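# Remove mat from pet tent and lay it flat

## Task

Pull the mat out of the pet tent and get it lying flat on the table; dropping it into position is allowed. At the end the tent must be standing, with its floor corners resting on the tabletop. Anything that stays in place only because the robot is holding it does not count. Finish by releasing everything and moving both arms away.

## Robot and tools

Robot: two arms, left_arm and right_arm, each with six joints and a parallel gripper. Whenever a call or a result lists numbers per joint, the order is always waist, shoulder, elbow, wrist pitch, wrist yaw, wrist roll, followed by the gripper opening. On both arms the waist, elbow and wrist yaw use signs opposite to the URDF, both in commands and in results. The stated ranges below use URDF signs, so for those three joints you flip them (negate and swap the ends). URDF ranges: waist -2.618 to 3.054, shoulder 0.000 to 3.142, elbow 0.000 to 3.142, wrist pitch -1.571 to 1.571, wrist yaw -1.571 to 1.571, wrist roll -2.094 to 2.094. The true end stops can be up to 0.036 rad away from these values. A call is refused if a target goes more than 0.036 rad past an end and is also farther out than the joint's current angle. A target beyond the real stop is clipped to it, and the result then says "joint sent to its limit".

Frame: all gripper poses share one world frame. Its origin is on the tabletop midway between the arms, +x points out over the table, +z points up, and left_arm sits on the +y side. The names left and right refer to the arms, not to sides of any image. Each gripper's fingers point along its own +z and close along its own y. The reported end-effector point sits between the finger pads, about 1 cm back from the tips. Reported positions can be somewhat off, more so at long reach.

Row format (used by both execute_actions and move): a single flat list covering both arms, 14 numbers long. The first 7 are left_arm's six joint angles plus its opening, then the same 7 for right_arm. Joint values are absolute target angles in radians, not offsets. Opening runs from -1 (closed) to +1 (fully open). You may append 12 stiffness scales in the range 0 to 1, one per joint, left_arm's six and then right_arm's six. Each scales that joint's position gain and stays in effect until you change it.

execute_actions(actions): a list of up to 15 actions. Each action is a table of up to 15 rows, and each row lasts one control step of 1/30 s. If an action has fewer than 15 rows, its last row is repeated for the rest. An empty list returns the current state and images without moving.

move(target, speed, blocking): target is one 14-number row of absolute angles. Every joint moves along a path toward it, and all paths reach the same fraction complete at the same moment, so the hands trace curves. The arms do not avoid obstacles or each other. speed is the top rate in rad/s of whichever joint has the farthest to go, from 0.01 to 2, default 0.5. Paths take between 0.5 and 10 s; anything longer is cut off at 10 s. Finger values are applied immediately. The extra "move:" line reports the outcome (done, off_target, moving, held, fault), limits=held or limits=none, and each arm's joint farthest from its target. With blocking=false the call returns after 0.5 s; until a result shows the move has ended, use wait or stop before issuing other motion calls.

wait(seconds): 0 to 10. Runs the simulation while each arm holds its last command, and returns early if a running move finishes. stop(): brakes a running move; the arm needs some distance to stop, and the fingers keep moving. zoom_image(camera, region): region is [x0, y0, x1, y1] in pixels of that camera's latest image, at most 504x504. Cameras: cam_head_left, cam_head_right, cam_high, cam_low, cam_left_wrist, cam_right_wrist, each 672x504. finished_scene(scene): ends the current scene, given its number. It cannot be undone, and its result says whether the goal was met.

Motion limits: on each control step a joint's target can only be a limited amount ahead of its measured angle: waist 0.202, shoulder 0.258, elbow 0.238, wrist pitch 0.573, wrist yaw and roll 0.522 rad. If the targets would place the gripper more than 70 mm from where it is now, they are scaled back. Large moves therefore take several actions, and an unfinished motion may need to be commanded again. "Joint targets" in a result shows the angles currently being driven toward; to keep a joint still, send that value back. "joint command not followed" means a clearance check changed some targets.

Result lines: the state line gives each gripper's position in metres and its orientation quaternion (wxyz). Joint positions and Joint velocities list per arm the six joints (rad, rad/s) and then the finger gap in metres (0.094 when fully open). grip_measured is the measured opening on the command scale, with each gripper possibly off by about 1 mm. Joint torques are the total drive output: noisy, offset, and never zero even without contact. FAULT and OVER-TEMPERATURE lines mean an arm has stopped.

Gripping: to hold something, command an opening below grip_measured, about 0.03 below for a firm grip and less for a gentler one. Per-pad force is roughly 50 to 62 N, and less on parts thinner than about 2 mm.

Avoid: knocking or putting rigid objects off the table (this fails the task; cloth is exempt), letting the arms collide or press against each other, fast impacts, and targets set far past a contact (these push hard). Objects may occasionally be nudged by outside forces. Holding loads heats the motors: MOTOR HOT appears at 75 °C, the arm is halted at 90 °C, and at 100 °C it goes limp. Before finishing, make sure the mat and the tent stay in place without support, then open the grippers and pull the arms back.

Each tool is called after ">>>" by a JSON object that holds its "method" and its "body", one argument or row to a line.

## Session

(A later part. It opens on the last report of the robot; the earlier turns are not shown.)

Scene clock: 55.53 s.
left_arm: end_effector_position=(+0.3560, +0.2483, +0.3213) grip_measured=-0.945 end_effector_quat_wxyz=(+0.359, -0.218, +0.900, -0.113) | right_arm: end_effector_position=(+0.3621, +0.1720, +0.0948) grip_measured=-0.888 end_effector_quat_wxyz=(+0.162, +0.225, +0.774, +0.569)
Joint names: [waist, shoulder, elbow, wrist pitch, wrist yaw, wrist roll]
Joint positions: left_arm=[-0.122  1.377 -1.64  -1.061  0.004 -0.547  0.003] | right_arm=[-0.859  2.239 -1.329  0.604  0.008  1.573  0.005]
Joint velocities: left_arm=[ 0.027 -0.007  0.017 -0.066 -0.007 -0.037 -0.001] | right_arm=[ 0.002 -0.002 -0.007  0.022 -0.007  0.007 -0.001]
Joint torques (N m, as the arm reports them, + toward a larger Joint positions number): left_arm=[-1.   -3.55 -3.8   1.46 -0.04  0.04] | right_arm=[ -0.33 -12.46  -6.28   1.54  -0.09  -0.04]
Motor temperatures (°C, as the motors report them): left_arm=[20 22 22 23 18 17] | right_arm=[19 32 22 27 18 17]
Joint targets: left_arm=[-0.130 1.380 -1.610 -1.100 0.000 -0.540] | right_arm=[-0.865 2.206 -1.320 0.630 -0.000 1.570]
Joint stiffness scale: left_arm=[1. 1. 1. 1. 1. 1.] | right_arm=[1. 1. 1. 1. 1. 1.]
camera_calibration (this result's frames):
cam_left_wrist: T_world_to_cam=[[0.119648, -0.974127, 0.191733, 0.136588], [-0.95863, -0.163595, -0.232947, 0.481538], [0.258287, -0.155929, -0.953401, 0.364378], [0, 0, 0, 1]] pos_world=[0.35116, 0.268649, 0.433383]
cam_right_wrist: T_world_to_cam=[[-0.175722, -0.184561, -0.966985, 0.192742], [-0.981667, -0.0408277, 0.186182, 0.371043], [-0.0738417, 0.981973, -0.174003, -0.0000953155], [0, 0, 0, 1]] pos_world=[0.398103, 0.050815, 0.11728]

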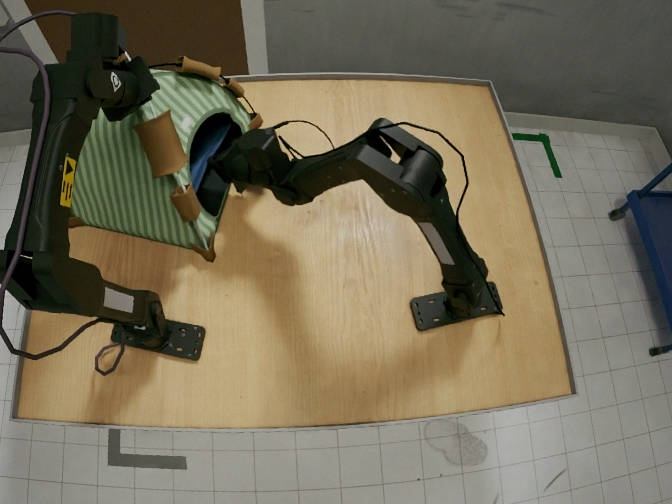

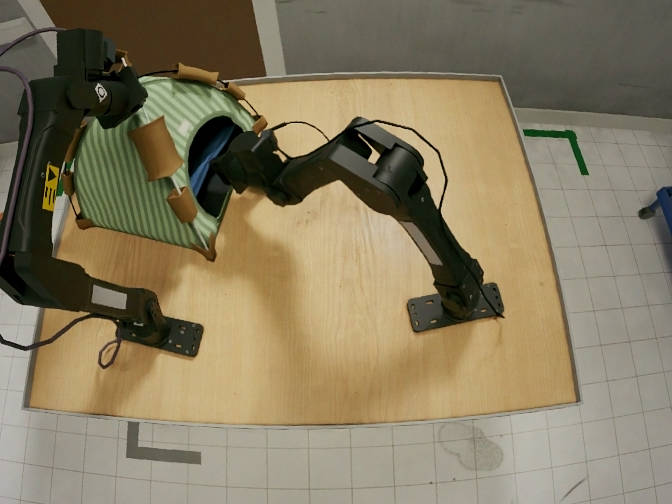

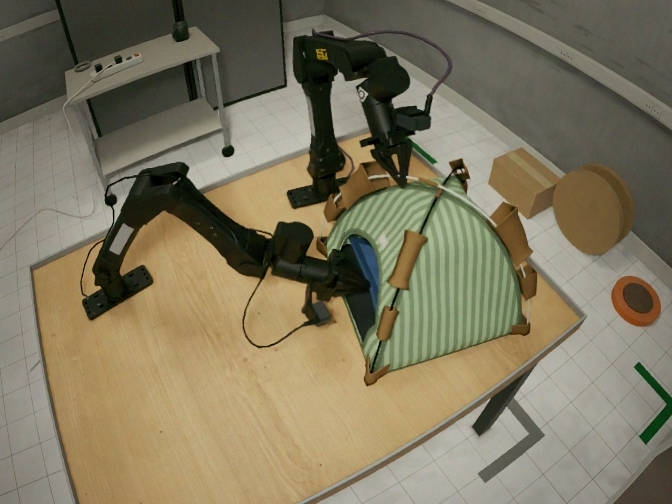

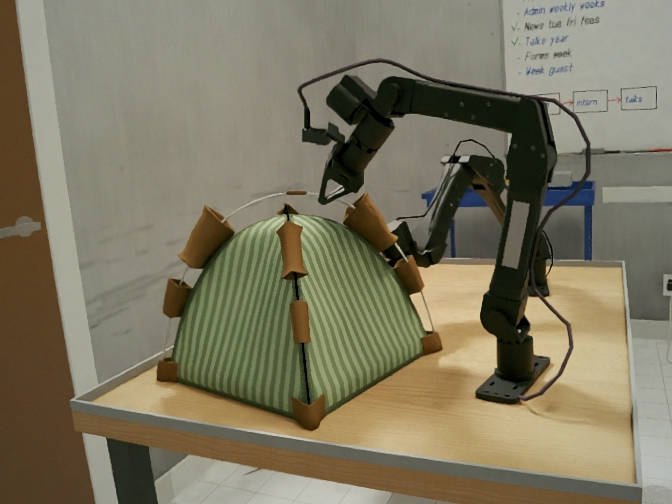

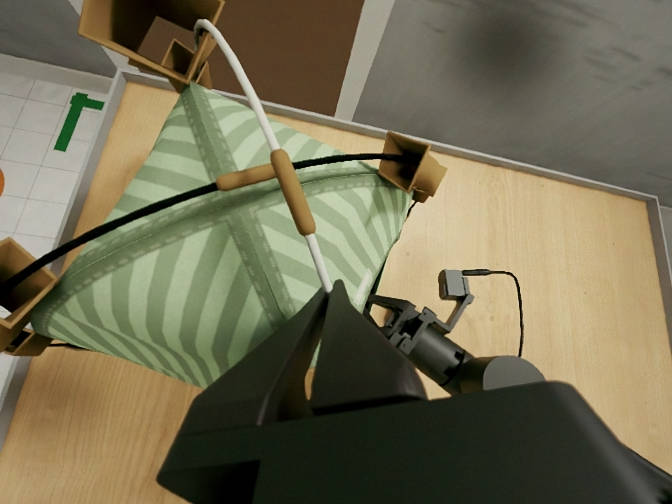

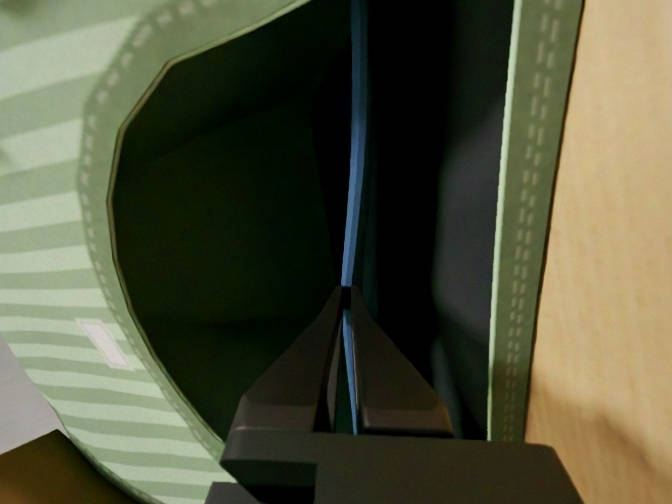

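>>> {"method": "execute_actions", "body": {
  "actions": [
    [[-0.13,1.38,-1.61,-1.10,0,-0.54,-0.97,-0.865,2.225,-1.34,0.62,0,1.57,-0.89],[-0.13,1.38,-1.61,-1.10,0,-0.54,-0.97,-0.865,2.225,-1.34,0.62,0,1.57,-0.89],[-0.13,1.38,-1.61,-1.10,0,-0.54,-0.97,-0.865,2.225,-1.34,0.62,0,1.57,-0.89],[-0.13,1.38,-1.61,-1.10,0,-0.54,-0.97,-0.865,2.245,-1.36,0.61,0,1.57,-0.89]],
    [[-0.13,1.38,-1.61,-1.10,0,-0.54,-0.97,-0.865,2.263,-1.39,0.595,0,1.57,-0.89]],
    [[-0.13,1.38,-1.61,-1.10,0,-0.54,-0.97,-0.865,2.281,-1.42,0.58,0,1.57,-0.80]],
    [[-0.13,1.38,-1.61,-1.10,0,-0.54,-0.97,-0.865,2.299,-1.45,0.565,0,1.57,-0.75]],
    [[-0.13,1.38,-1.61,-1.10,0,-0.54,-0.97,-0.865,2.317,-1.48,0.55,0,1.57,-0.75]],
    [[-0.13,1.38,-1.61,-1.10,0,-0.54,-0.97,-0.865,2.335,-1.51,0.535,0,1.57,-0.75]]
  ]
}}

>>> {"method": "zoom_image", "body": {
  "camera": "cam_right_wrist",
  "region": [260,200,500,440]
}}

Scene clock: 58.73 s.
left_arm: end_effector_position=(+0.3560, +0.2484, +0.3213) grip_measured=-0.945 end_effector_quat_wxyz=(+0.360, -0.218, +0.900, -0.113) | right_arm: end_effector_position=(+0.3772, +0.1956, +0.1013) grip_measured=-0.751 end_effector_quat_wxyz=(+0.165, +0.223, +0.768, +0.578)
Joint names: [waist, shoulder, elbow, wrist pitch, wrist yaw, wrist roll]
Joint positions: left_arm=[-0.122  1.377 -1.64  -1.061  0.004 -0.547  0.003] | right_arm=[-0.859  2.317 -1.479  0.556  0.008  1.573  0.012]
Joint velocities: left_arm=[ 0.012  0.002  0.002  0.022  0.022 -0.037 -0.001] | right_arm=[-0.002  0.007 -0.002  0.007  0.007  0.066 -0.001]
Joint torques (N m, as the arm reports them, + toward a larger Joint positions number): left_arm=[-0.73 -3.78 -3.62  1.44 -0.06  0.1 ] | right_arm=[ -0.37  -9.65 -10.19   1.15  -0.09  -0.05]
Motor temperatures (°C, as the motors report them): left_arm=[20 22 22 23 18 17] | right_arm=[19 31 23 27 18 17]
Joint targets: left_arm=[-0.130 1.380 -1.610 -1.100 -0.000 -0.540] | right_arm=[-0.865 2.335 -1.510 0.535 -0.000 1.570]
Joint stiffness scale: left_arm=[1. 1. 1. 1. 1. 1.] | right_arm=[1. 1. 1. 1. 1. 1.]
camera_calibration (this result's frames):
cam_left_wrist: T_world_to_cam=[[0.119904, -0.974147, 0.19147, 0.136652], [-0.958582, -0.163787, -0.233011, 0.481604], [0.258347, -0.155601, -0.953439, 0.364296], [0, 0, 0, 1]] pos_world=[0.351157, 0.268685, 0.433388]
cam_right_wrist: T_world_to_cam=[[-0.1639, -0.165331, -0.972524, 0.198455], [-0.983866, -0.0442803, 0.173339, 0.388432], [-0.071722, 0.985244, -0.155406, -0.0244152], [0, 0, 0, 1]] pos_world=[0.412941, 0.0740657, 0.121878]

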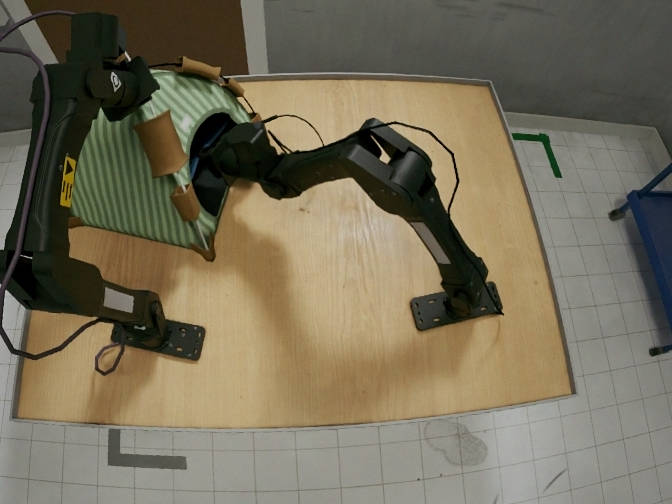

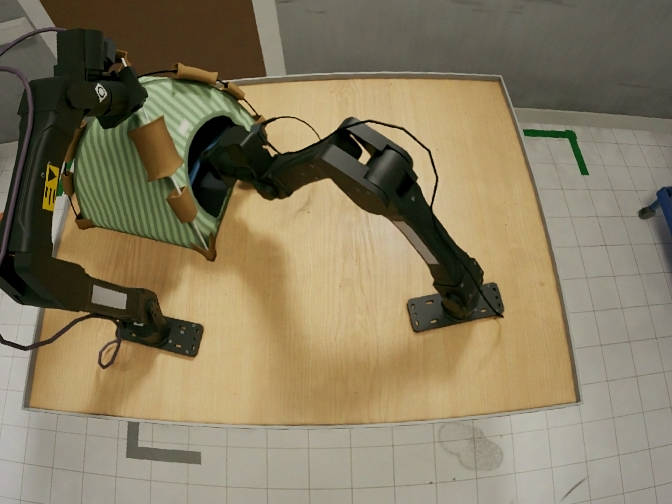

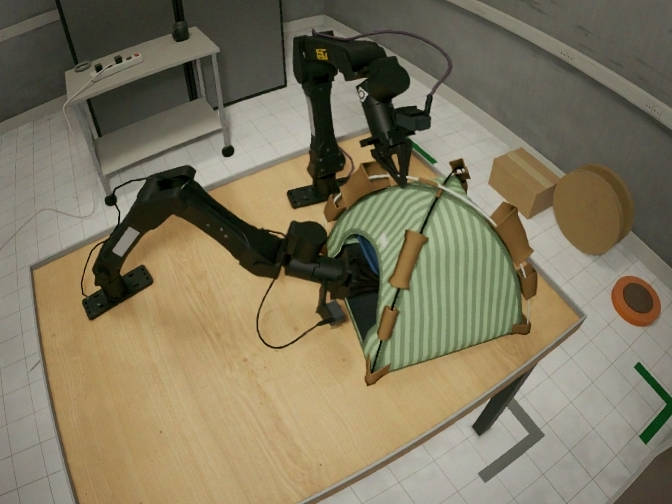

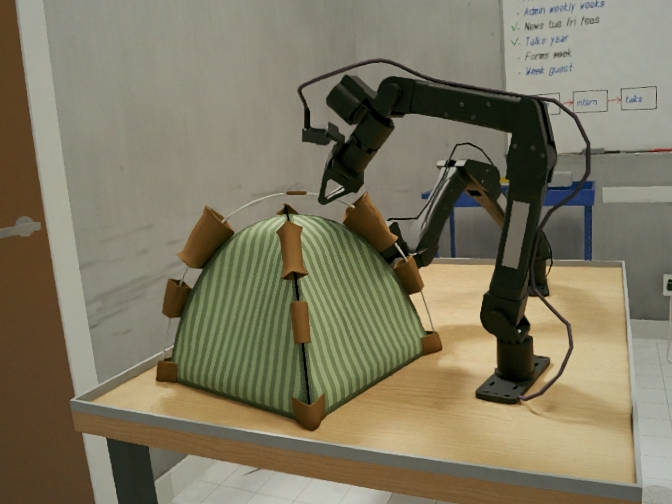

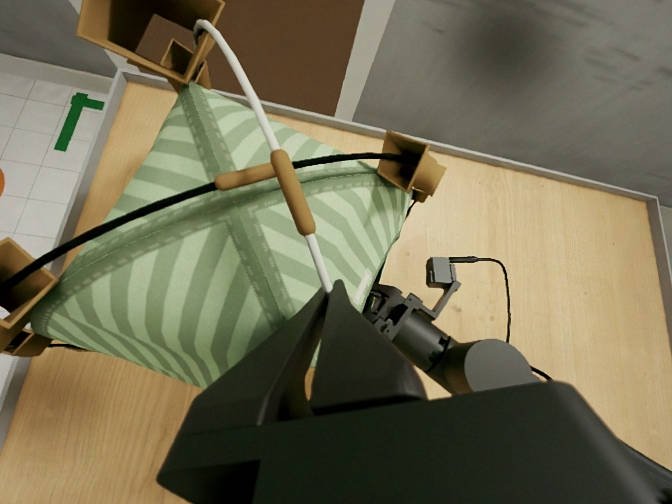

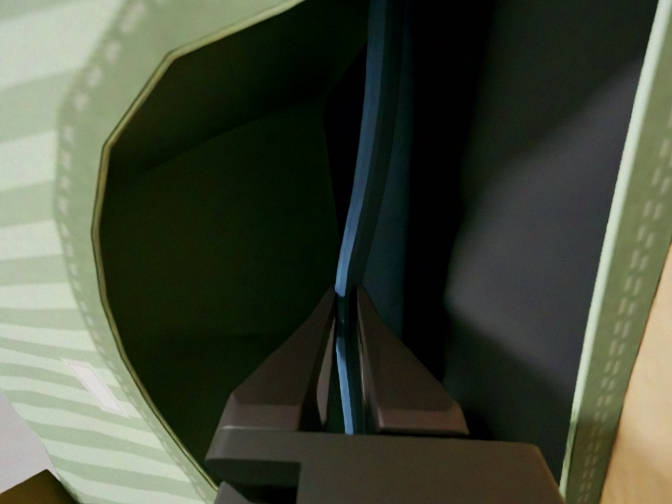

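Region (260, 200, 500, 440) of cam_right_wrist's 672x504 image, scaled by 2.100, with more detail than that image has.

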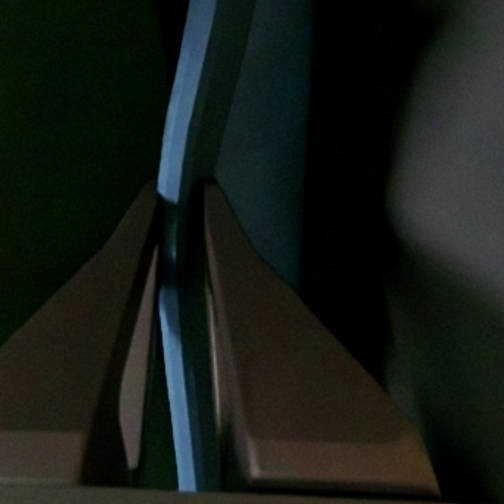

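>>> {"method": "execute_actions", "body": {
  "actions": [
    [[-0.13,1.38,-1.61,-1.10,0,-0.54,-0.97,-0.865,2.335,-1.51,0.535,0,1.57,-0.95]]
  ]
}}

>>> {"method": "move", "body": {
  "target": [-0.13,1.38,-1.61,-1.10,0,-0.54,-0.97,-0.85,2.02,-1.32,0.38,0,1.57,-0.95],
  "speed": 0.15
}}

Scene clock: 59.37 s.
left_arm: end_effector_position=(+0.3560, +0.2490, +0.3213) grip_measured=-0.945 end_effector_quat_wxyz=(+0.360, -0.220, +0.900, -0.112) | right_arm: end_effector_position=(+0.3767, +0.1948, +0.0981) grip_measured=-0.902 end_effector_quat_wxyz=(+0.163, +0.224, +0.772, +0.572)
Joint names: [waist, shoulder, elbow, wrist pitch, wrist yaw, wrist roll]
Joint positions: left_arm=[-0.122  1.377 -1.64  -1.061  0.007 -0.55   0.003] | right_arm=[-0.859  2.317 -1.479  0.542  0.008  1.573  0.005]
Joint velocities: left_arm=[ 0.002  0.002  0.012  0.051 -0.037  0.007 -0.   ] | right_arm=[-0.007  0.012  0.022  0.007 -0.051  0.037  0.   ]
Joint torques (N m, as the arm reports them, + toward a larger Joint positions number): left_arm=[-0.82 -3.75 -3.57  1.5  -0.13  0.12] | right_arm=[ -0.44  -9.67 -10.22   1.27  -0.09  -0.05]
Motor temperatures (°C, as the motors report them): left_arm=[20 22 22 23 18 17] | right_arm=[19 31 23 27 18 17]
Joint targets: left_arm=[-0.130 1.380 -1.610 -1.100 -0.000 -0.540] | right_arm=[-0.865 2.335 -1.510 0.535 -0.000 1.570]
Joint stiffness scale: left_arm=[1. 1. 1. 1. 1. 1.] | right_arm=[1. 1. 1. 1. 1. 1.]
camera_calibration (this result's frames):
cam_left_wrist: T_world_to_cam=[[0.124358, -0.973649, 0.191159, 0.135632], [-0.957812, -0.168102, -0.233104, 0.482576], [0.259096, -0.154106, -0.953478, 0.363757], [0, 0, 0, 1]] pos_world=[0.351102, 0.269236, 0.433397]
cam_right_wrist: T_world_to_cam=[[-0.171074, -0.176571, -0.969307, 0.199628], [-0.982557, -0.0422287, 0.181104, 0.386793], [-0.0729104, 0.983382, -0.166267, -0.0222764], [0, 0, 0, 1]] pos_world=[0.412573, 0.0734884, 0.119747]

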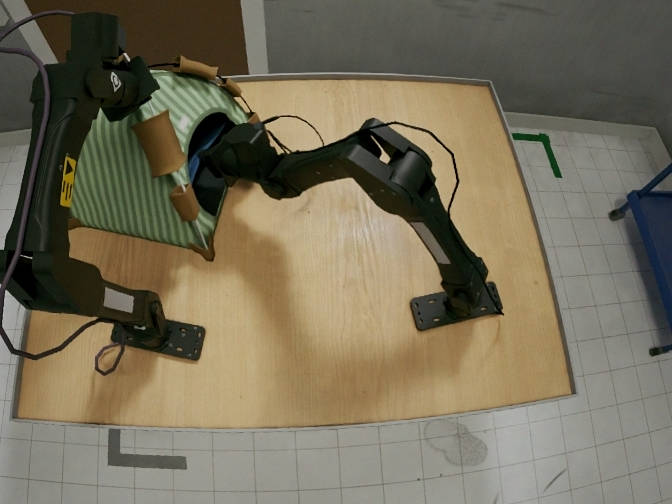

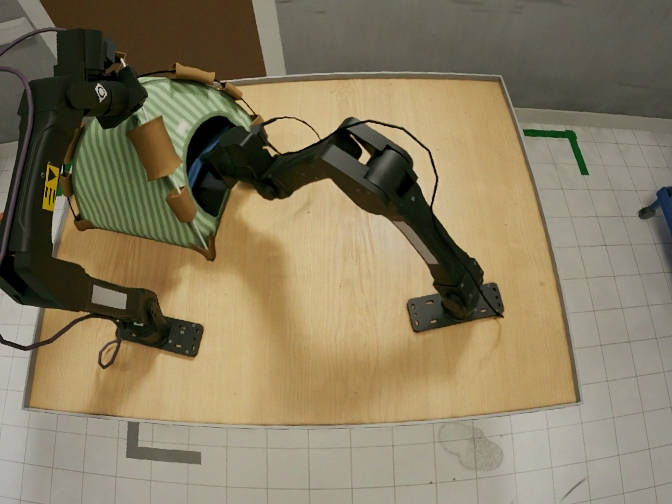

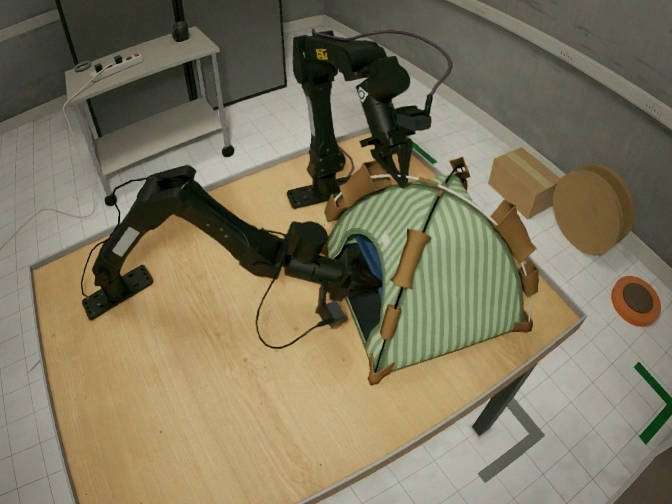

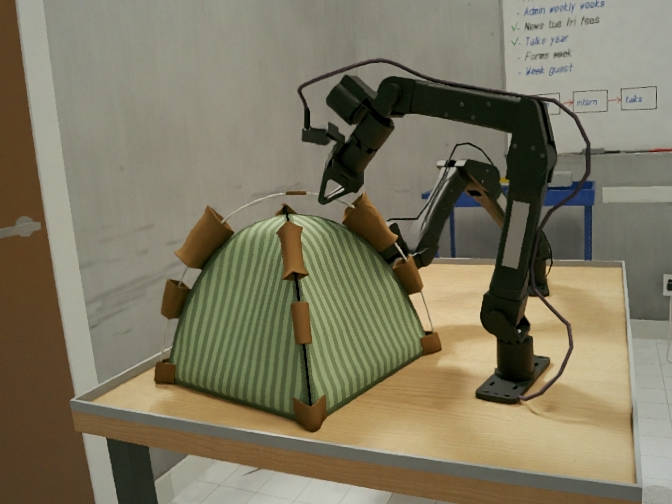

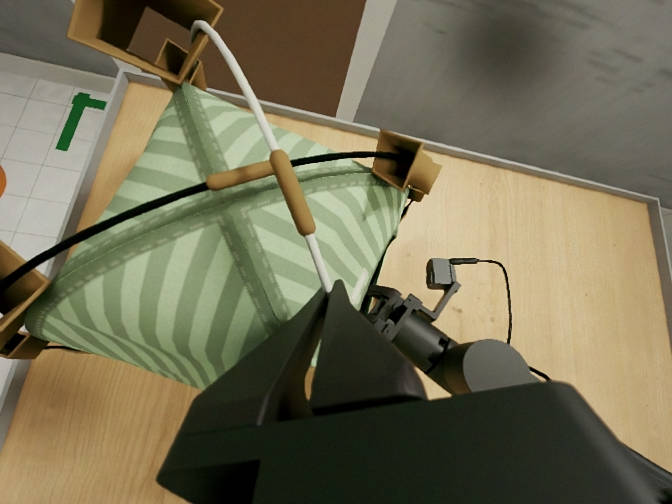

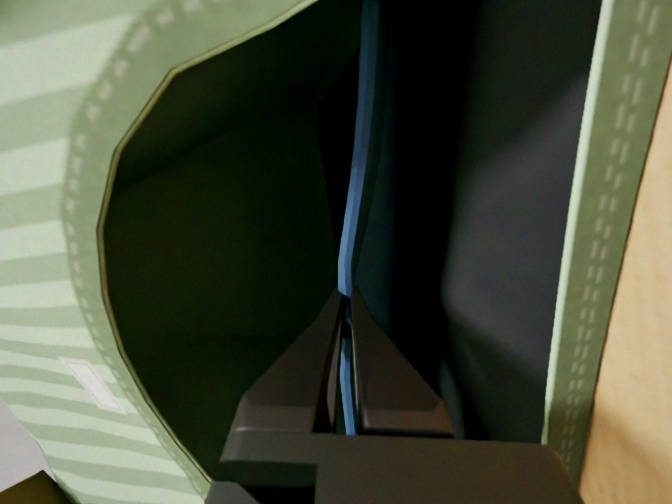

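Scene clock: 61.90 s.
left_arm: end_effector_position=(+0.3545, +0.2488, +0.3199) grip_measured=-0.945 end_effector_quat_wxyz=(+0.356, -0.220, +0.901, -0.112) | right_arm: end_effector_position=(+0.3521, +0.1567, +0.1487) grip_measured=-0.902 end_effector_quat_wxyz=(+0.156, +0.229, +0.786, +0.552)
Joint names: [waist, shoulder, elbow, wrist pitch, wrist yaw, wrist roll]
Joint positions: left_arm=[-0.122  1.377 -1.64  -1.069  0.006 -0.549  0.003] | right_arm=[-0.859  2.059 -1.331  0.381  0.009  1.575  0.005]
Joint velocities: left_arm=[ 0.007 -0.007  0.002 -0.007  0.037 -0.022 -0.   ] | right_arm=[ 0.002  0.012 -0.002 -0.037  0.051  0.066  0.   ]
Joint torques (N m, as the arm reports them, + toward a larger Joint positions number): left_arm=[-1.08 -3.71 -3.59  1.55 -0.07  0.12] | right_arm=[  0.75 -12.14  -6.75   1.31  -0.1   -0.06]
Motor temperatures (°C, as the motors report them): left_arm=[20 22 22 24 18 17] | right_arm=[19 31 23 27 18 17]
Joint targets: left_arm=[-0.130 1.380 -1.610 -1.100 -0.000 -0.540] | right_arm=[-0.850 2.020 -1.320 0.380 -0.000 1.570]
Joint stiffness scale: left_arm=[1. 1. 1. 1. 1. 1.] | right_arm=[1. 1. 1. 1. 1. 1.]
move: off_target (left_arm, right_arm); limits=none; left_arm: farthest joint: the wrist pitch, 0.031 radians from its target (0.039 radians at the start); right_arm: farthest joint: the shoulder, 0.039 radians from its target (0.297 radians at the start)
camera_calibration (this result's frames):
cam_left_wrist: T_world_to_cam=[[0.124124, -0.973943, 0.18981, 0.136528], [-0.960051, -0.166224, -0.225102, 0.478526], [0.250788, -0.154286, -0.955668, 0.366432], [0, 0, 0, 1]] pos_world=[0.350566, 0.269048, 0.43199]
cam_right_wrist: T_world_to_cam=[[-0.199812, -0.217951, -0.955287, 0.252335], [-0.976647, -0.0342659, 0.212098, 0.343953], [-0.0789607, 0.975358, -0.206014, 0.0311033], [0, 0, 0, 1]] pos_world=[0.388796, 0.0364455, 0.174508]

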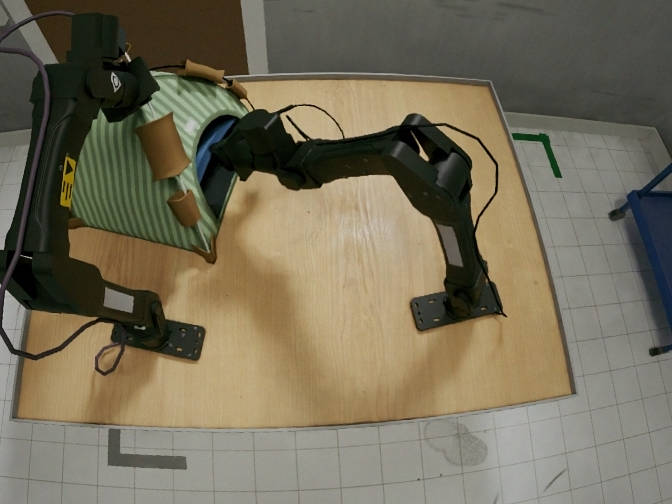

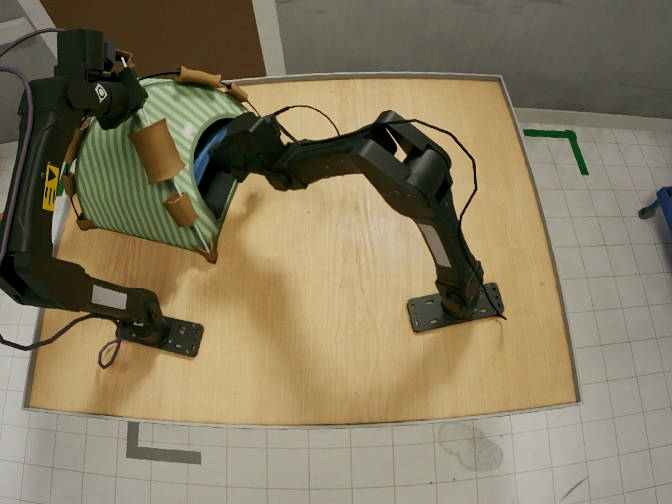

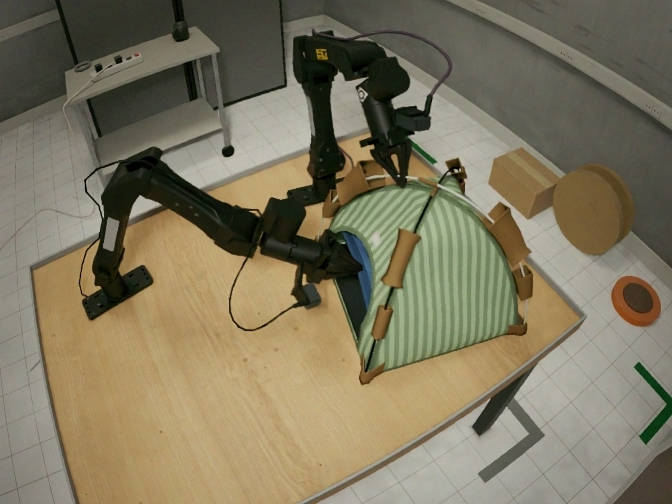

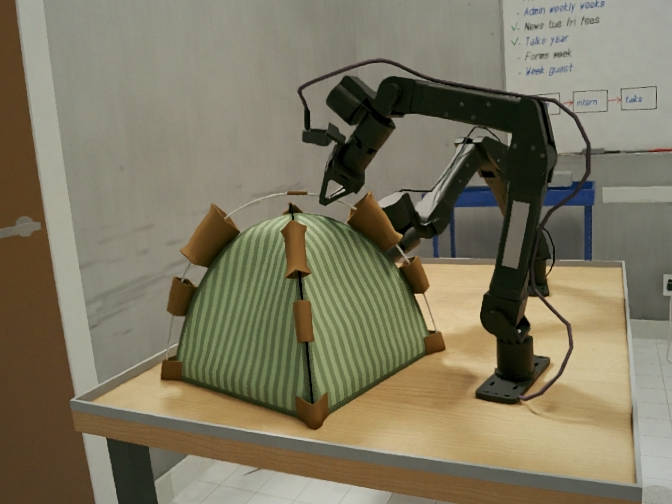

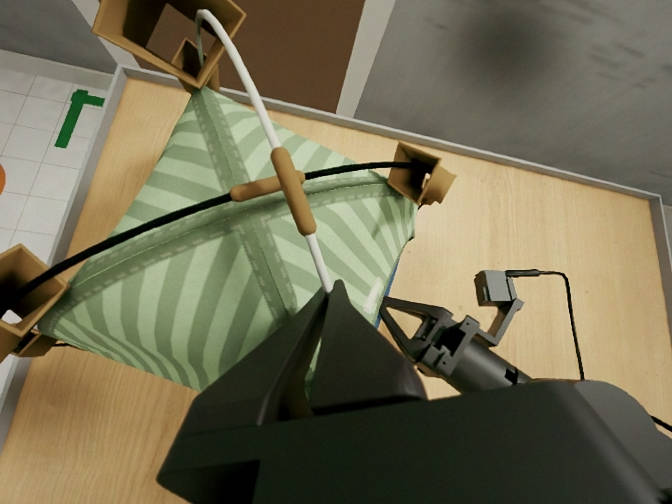

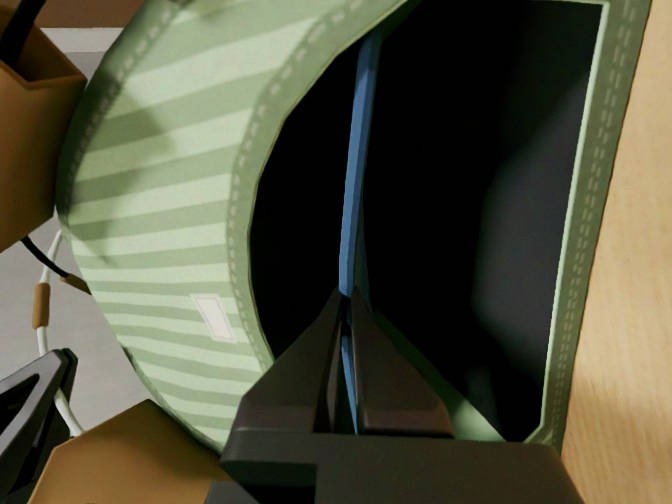

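>>> {"method": "execute_actions", "body": {
  "actions": []
}}

Scene clock: 62.30 s.
left_arm: end_effector_position=(+0.3545, +0.2488, +0.3199) grip_measured=-0.945 end_effector_quat_wxyz=(+0.356, -0.220, +0.901, -0.112) | right_arm: end_effector_position=(+0.3521, +0.1567, +0.1487) grip_measured=-0.902 end_effector_quat_wxyz=(+0.156, +0.229, +0.786, +0.552)
Joint names: [waist, shoulder, elbow, wrist pitch, wrist yaw, wrist roll]
Joint positions: left_arm=[-0.122  1.377 -1.64  -1.069  0.006 -0.549  0.003] | right_arm=[-0.859  2.059 -1.331  0.381  0.009  1.575  0.005]
Joint velocities: left_arm=[-0.007  0.017 -0.002 -0.066  0.051  0.037 -0.001] | right_arm=[-0.012 -0.012  0.012 -0.081  0.037  0.022 -0.001]
Joint torques (N m, as the arm reports them, + toward a larger Joint positions number): left_arm=[-0.94 -3.54 -3.49  1.6  -0.03  0.09] | right_arm=[  0.73 -12.14  -6.73   1.3   -0.11  -0.07]
Motor temperatures (°C, as the motors report them): left_arm=[20 22 22 24 18 17] | right_arm=[19 31 23 27 18 17]
Joint targets: left_arm=[-0.130 1.380 -1.610 -1.100 -0.000 -0.540] | right_arm=[-0.850 2.020 -1.320 0.380 -0.000 1.570]
Joint stiffness scale: left_arm=[1. 1. 1. 1. 1. 1.] | right_arm=[1. 1. 1. 1. 1. 1.]
camera_calibration (this result's frames):
cam_left_wrist: T_world_to_cam=[[0.124124, -0.973943, 0.18981, 0.136528], [-0.960051, -0.166224, -0.225102, 0.478526], [0.250788, -0.154286, -0.955668, 0.366432], [0, 0, 0, 1]] pos_world=[0.350566, 0.269048, 0.43199]
cam_right_wrist: T_world_to_cam=[[-0.199812, -0.217951, -0.955287, 0.252335], [-0.976647, -0.0342659, 0.212098, 0.343953], [-0.0789607, 0.975358, -0.206014, 0.0311033], [0, 0, 0, 1]] pos_world=[0.388796, 0.0364455, 0.174508]

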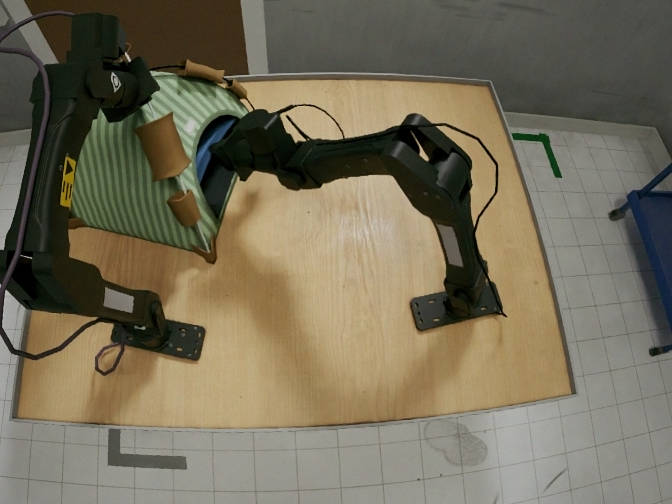

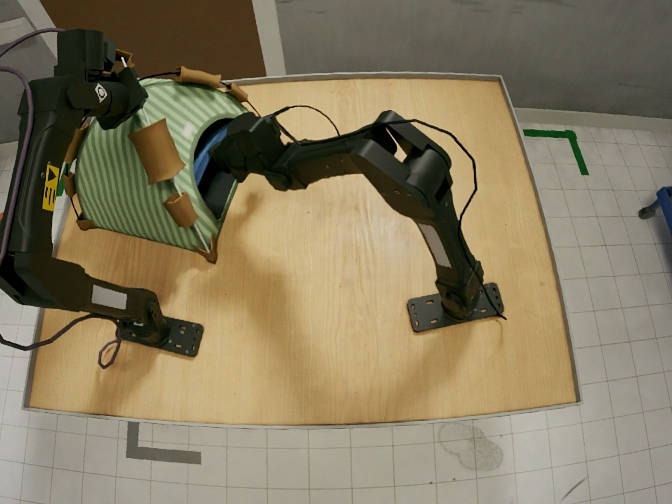

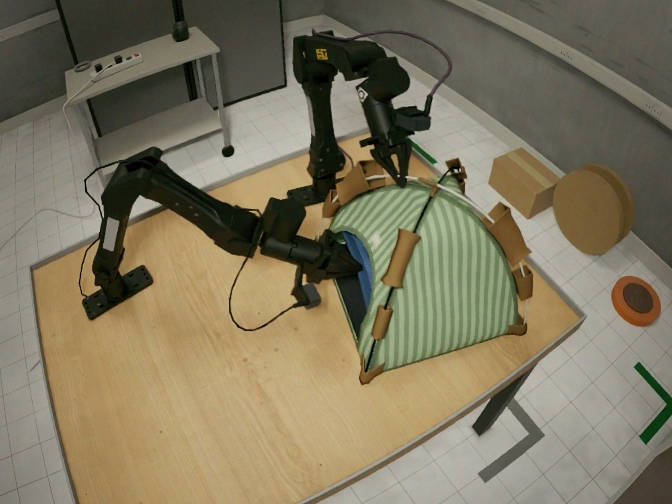

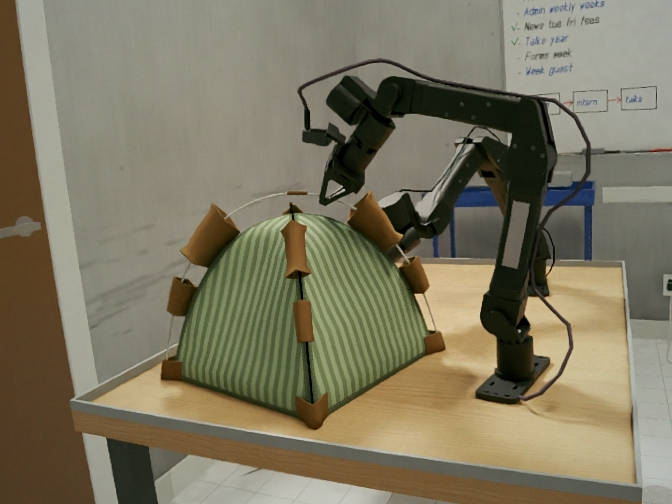

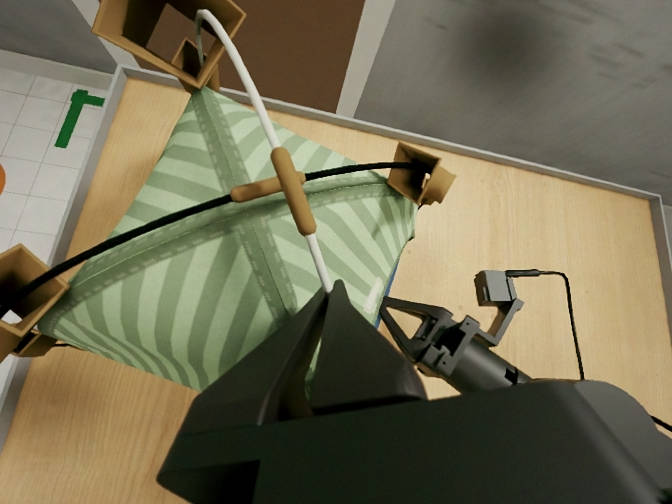

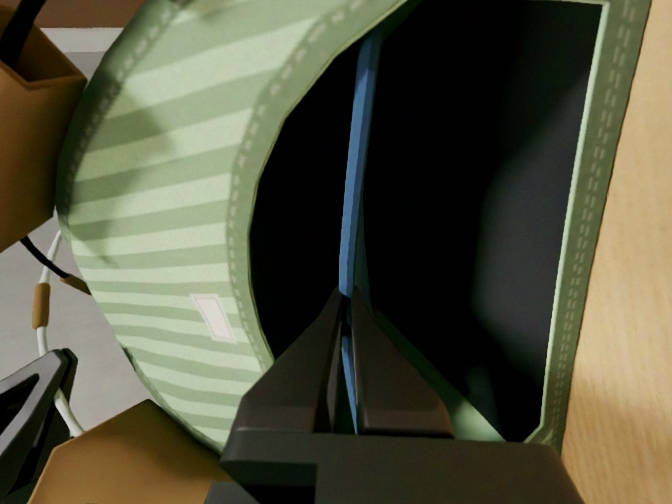

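>>> {"method": "move", "body": {
  "target": [-0.13,1.38,-1.61,-1.10,0,-0.54,-0.97,-0.80,2.2,-1.19,0.78,0.0,1.57,-0.95],
  "speed": 0.25
}}

Scene clock: 64.67 s.
left_arm: end_effector_position=(+0.3545, +0.2488, +0.3199) grip_measured=-0.945 end_effector_quat_wxyz=(+0.356, -0.220, +0.901, -0.112) | right_arm: end_effector_position=(+0.3689, +0.1439, +0.0984) grip_measured=-0.902 end_effector_quat_wxyz=(+0.174, +0.232, +0.755, +0.588)
Joint names: [waist, shoulder, elbow, wrist pitch, wrist yaw, wrist roll]
Joint positions: left_arm=[-0.122  1.377 -1.64  -1.069  0.006 -0.549  0.003] | right_arm=[-0.821  2.195 -1.199  0.747  0.019  1.576  0.005]
Joint velocities: left_arm=[-0.012 -0.007 -0.007 -0.037  0.022 -0.037  0.   ] | right_arm=[ 0.007 -0.002 -0.002  0.022 -0.007 -0.051 -0.001]
Joint torques (N m, as the arm reports them, + toward a larger Joint positions number): left_arm=[-0.83 -3.71 -3.47  1.55 -0.09  0.12] | right_arm=[ 1.56 -9.34 -5.97  1.63 -0.18 -0.07]
Motor temperatures (°C, as the motors report them): left_arm=[20 22 22 24 18 17] | right_arm=[19 31 22 27 18 17]
Joint targets: left_arm=[-0.130 1.380 -1.610 -1.100 0.000 -0.540] | right_arm=[-0.800 2.200 -1.190 0.780 0.000 1.570]
Joint stiffness scale: left_arm=[1. 1. 1. 1. 1. 1.] | right_arm=[1. 1. 1. 1. 1. 1.]
move: off_target (left_arm, right_arm); limits=none; left_arm: farthest joint: the wrist pitch, 0.031 radians from its target (0.031 radians at the start); right_arm: farthest joint: the wrist pitch, 0.033 radians from its target (0.399 radians at the start)
camera_calibration (this result's frames):
cam_left_wrist: T_world_to_cam=[[0.124124, -0.973943, 0.18981, 0.136528], [-0.960051, -0.166224, -0.225102, 0.478526], [0.250788, -0.154286, -0.955668, 0.366432], [0, 0, 0, 1]] pos_world=[0.350566, 0.269048, 0.43199]
cam_right_wrist: T_world_to_cam=[[-0.155049, -0.131562, -0.979107, 0.17821], [-0.986998, -0.0218785, 0.159238, 0.37776], [-0.0423711, 0.991067, -0.126459, 0.0109812], [0, 0, 0, 1]] pos_world=[0.400945, 0.0208274, 0.115722]

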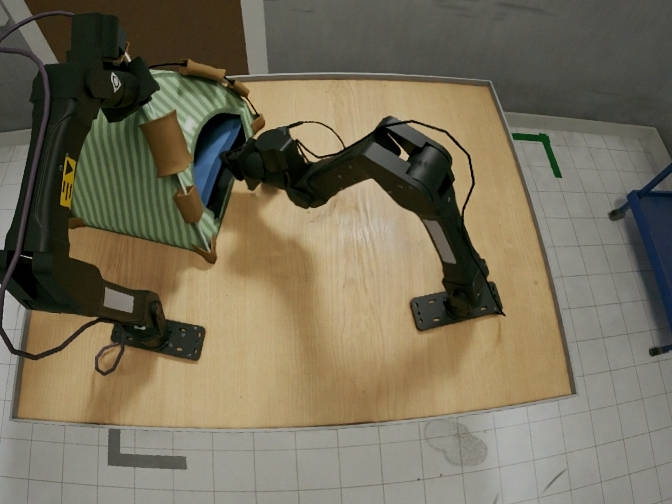

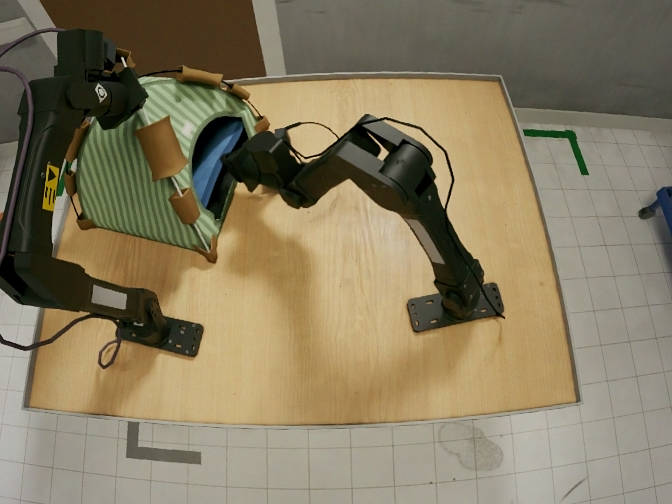

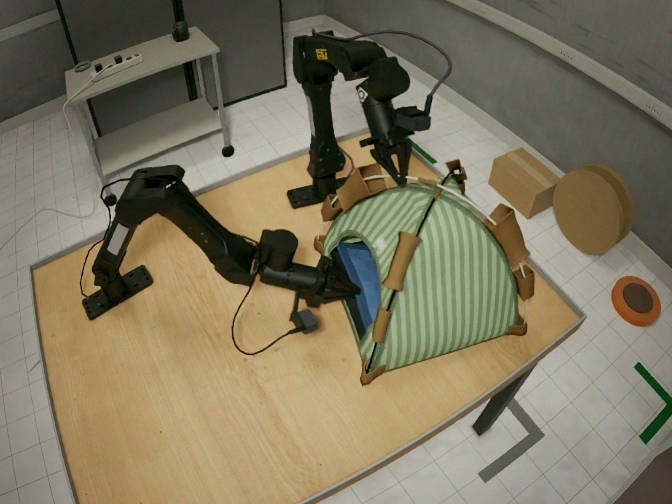

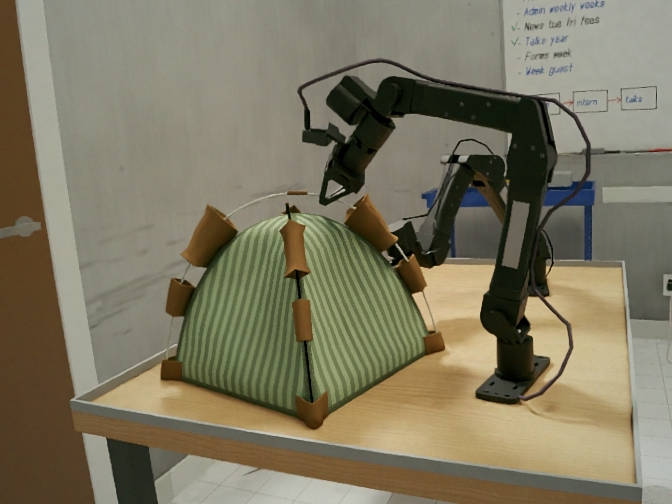

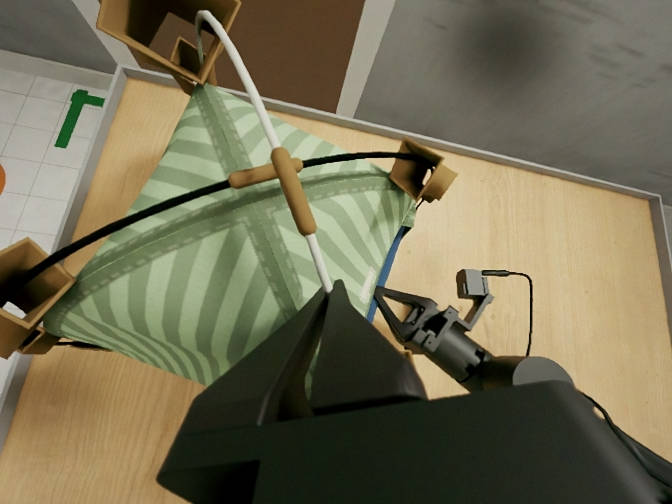

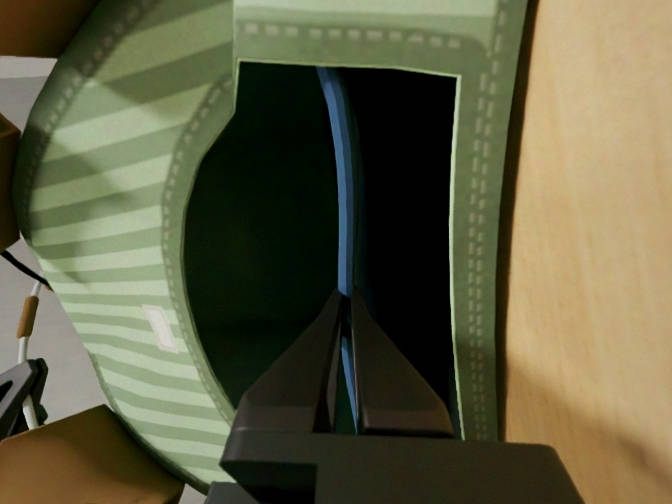

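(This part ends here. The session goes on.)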